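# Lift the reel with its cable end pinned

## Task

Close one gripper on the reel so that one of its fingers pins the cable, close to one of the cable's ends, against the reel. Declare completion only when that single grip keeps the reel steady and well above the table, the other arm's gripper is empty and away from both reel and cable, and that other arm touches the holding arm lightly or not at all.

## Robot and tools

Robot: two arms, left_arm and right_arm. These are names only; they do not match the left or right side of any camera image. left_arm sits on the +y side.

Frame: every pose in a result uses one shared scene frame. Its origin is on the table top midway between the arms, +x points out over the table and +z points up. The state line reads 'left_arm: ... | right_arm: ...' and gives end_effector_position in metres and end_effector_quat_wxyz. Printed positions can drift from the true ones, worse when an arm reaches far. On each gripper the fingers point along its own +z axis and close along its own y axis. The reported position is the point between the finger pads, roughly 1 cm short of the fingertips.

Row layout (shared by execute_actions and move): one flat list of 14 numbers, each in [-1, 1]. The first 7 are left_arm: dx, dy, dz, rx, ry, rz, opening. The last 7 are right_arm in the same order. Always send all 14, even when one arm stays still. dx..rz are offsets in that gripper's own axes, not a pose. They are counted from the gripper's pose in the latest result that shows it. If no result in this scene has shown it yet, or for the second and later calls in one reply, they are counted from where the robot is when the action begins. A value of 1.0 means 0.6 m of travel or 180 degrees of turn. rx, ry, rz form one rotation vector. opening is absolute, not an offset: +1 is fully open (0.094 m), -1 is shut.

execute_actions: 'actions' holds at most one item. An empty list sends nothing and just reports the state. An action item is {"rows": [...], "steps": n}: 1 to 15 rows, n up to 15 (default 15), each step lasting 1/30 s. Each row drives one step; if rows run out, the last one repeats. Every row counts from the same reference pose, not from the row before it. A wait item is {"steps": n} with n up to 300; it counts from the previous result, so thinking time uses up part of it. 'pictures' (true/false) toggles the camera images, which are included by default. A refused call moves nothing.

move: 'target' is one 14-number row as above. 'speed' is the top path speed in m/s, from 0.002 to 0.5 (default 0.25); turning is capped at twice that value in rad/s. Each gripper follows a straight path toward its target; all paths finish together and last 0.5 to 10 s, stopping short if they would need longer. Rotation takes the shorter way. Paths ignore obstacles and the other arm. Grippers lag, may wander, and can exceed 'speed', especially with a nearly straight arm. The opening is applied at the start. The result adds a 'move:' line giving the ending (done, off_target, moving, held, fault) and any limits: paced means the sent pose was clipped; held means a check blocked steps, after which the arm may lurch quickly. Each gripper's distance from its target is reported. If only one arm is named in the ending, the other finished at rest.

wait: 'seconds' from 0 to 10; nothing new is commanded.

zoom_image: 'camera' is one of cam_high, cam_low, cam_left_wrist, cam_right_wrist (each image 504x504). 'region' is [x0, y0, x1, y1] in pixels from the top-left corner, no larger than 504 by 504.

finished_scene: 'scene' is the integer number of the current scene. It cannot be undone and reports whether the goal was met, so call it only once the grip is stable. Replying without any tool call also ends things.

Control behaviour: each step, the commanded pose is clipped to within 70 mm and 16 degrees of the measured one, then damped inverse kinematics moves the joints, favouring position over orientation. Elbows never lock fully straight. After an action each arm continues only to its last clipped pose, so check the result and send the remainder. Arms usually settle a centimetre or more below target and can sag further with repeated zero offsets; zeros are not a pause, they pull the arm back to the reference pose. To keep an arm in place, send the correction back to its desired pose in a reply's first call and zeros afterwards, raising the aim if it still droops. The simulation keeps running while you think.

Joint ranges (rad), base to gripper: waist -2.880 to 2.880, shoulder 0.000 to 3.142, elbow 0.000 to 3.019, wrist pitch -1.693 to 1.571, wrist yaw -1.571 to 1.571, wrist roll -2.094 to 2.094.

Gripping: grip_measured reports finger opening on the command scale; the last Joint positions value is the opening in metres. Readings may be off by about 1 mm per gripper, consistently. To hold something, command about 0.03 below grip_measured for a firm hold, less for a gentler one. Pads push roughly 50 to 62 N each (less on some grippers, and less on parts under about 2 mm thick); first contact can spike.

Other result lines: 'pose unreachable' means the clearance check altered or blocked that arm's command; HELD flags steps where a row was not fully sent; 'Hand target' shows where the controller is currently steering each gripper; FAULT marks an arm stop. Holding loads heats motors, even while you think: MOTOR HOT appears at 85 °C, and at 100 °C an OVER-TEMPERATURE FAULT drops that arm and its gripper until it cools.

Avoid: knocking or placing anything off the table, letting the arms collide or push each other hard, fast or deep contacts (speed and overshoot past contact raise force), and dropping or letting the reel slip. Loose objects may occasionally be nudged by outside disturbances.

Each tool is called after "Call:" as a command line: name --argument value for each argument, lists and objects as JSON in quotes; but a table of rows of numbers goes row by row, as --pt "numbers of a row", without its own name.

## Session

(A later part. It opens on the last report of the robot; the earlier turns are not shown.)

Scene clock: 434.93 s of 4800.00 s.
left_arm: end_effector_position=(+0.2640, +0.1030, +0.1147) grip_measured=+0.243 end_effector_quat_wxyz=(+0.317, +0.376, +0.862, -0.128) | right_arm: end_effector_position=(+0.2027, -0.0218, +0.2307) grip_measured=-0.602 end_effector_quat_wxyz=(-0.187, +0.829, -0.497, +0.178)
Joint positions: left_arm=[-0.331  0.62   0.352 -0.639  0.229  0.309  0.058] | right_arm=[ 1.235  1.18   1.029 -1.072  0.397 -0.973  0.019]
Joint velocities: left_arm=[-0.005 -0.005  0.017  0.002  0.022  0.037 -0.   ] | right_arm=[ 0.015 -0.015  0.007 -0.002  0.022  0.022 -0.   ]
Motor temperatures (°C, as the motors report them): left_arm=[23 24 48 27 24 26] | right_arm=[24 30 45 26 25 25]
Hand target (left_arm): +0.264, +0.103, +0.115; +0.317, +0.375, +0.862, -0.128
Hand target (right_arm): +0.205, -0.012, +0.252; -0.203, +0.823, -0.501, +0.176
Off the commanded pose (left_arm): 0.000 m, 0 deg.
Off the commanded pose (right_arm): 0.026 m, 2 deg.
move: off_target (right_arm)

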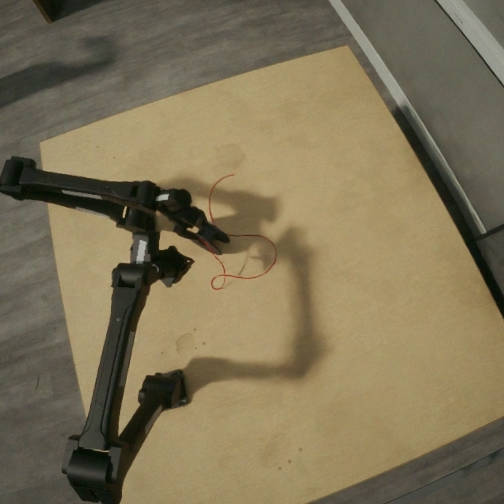

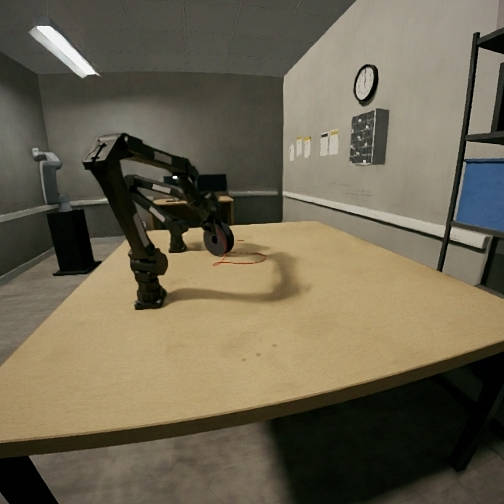

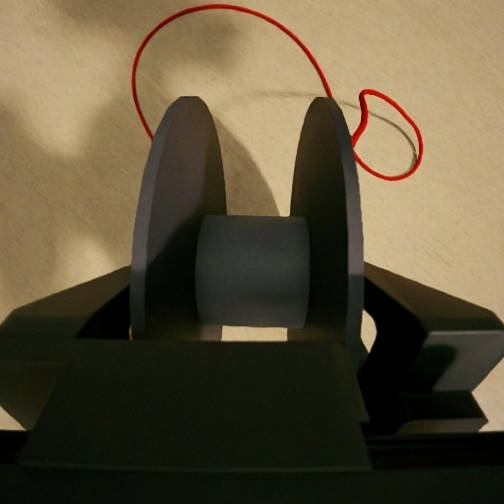

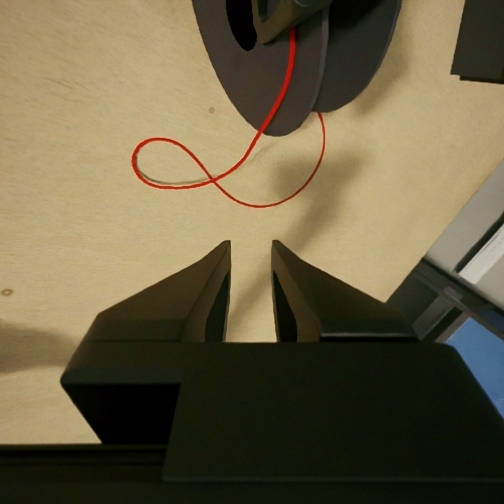

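Call:
move --target '[-0.32,0.08,-0.275,0,0,0,0.18, 0.5,0,0,0,0,0,0.5]' --speed 0.15

Scene clock: 448.77 s of 4800.00 s.
left_arm: end_effector_position=(+0.3118, +0.1054, +0.3267) grip_measured=+0.243 end_effector_quat_wxyz=(+0.280, +0.374, +0.875, -0.130) | right_arm: end_effector_position=(+0.3215, -0.2880, +0.2437) grip_measured=+0.498 end_effector_quat_wxyz=(-0.182, +0.827, -0.512, +0.147)
Joint positions: left_arm=[-0.227  0.803  1.009 -1.212  0.29   0.393  0.058] | right_arm=[ 0.247  0.941  0.905 -1.067 -0.075 -1.844  0.07 ]
Joint velocities: left_arm=[-0.015 -0.015  0.002  0.002  0.022 -0.007 -0.001] | right_arm=[-0.005  0.005 -0.002 -0.007 -0.037 -0.022 -0.   ]
Motor temperatures (°C, as the motors report them): left_arm=[23 24 50 27 24 26] | right_arm=[24 30 48 26 25 25]
Hand target (left_arm): +0.319, +0.104, +0.365; +0.317, +0.375, +0.862, -0.129
Hand target (right_arm): +0.333, -0.285, +0.256; -0.195, +0.828, -0.501, +0.161
Off the commanded pose (left_arm): 0.041 m, 4 deg.
Off the commanded pose (right_arm): 0.024 m, 4 deg.
After step 180, 5.30 s passed at rest.
move: off_target (left_arm, right_arm)

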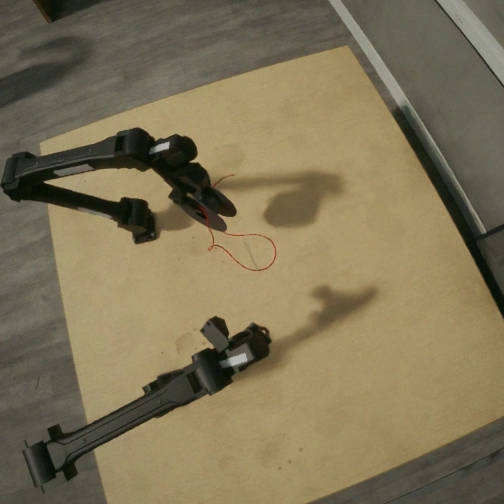

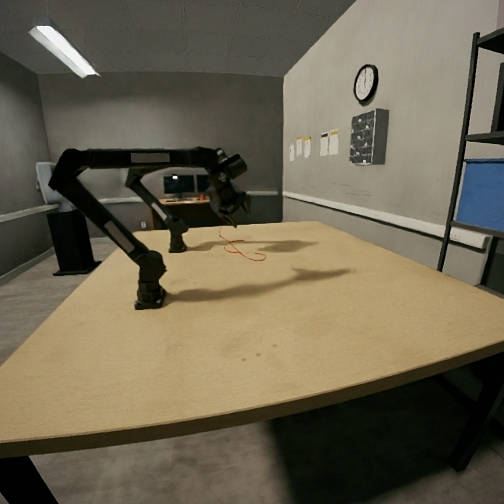

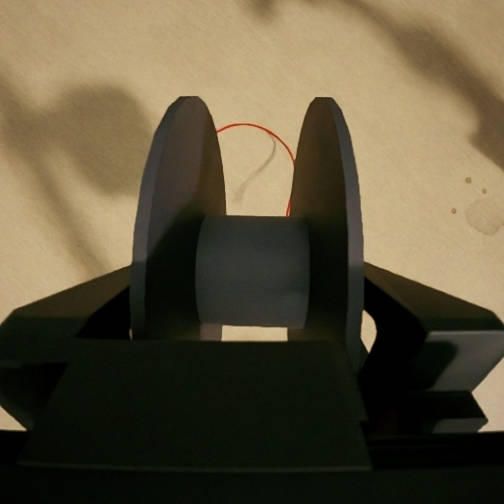

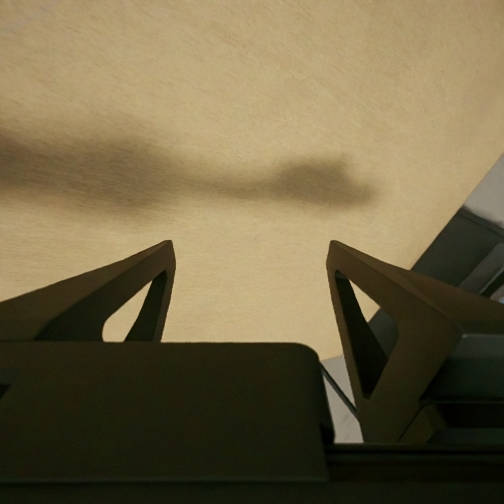

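The reel is lifted, the cable end came up with it, and the right arm is clear.

Call:
finished_scene --scene 2

The scene is finished: the task was done.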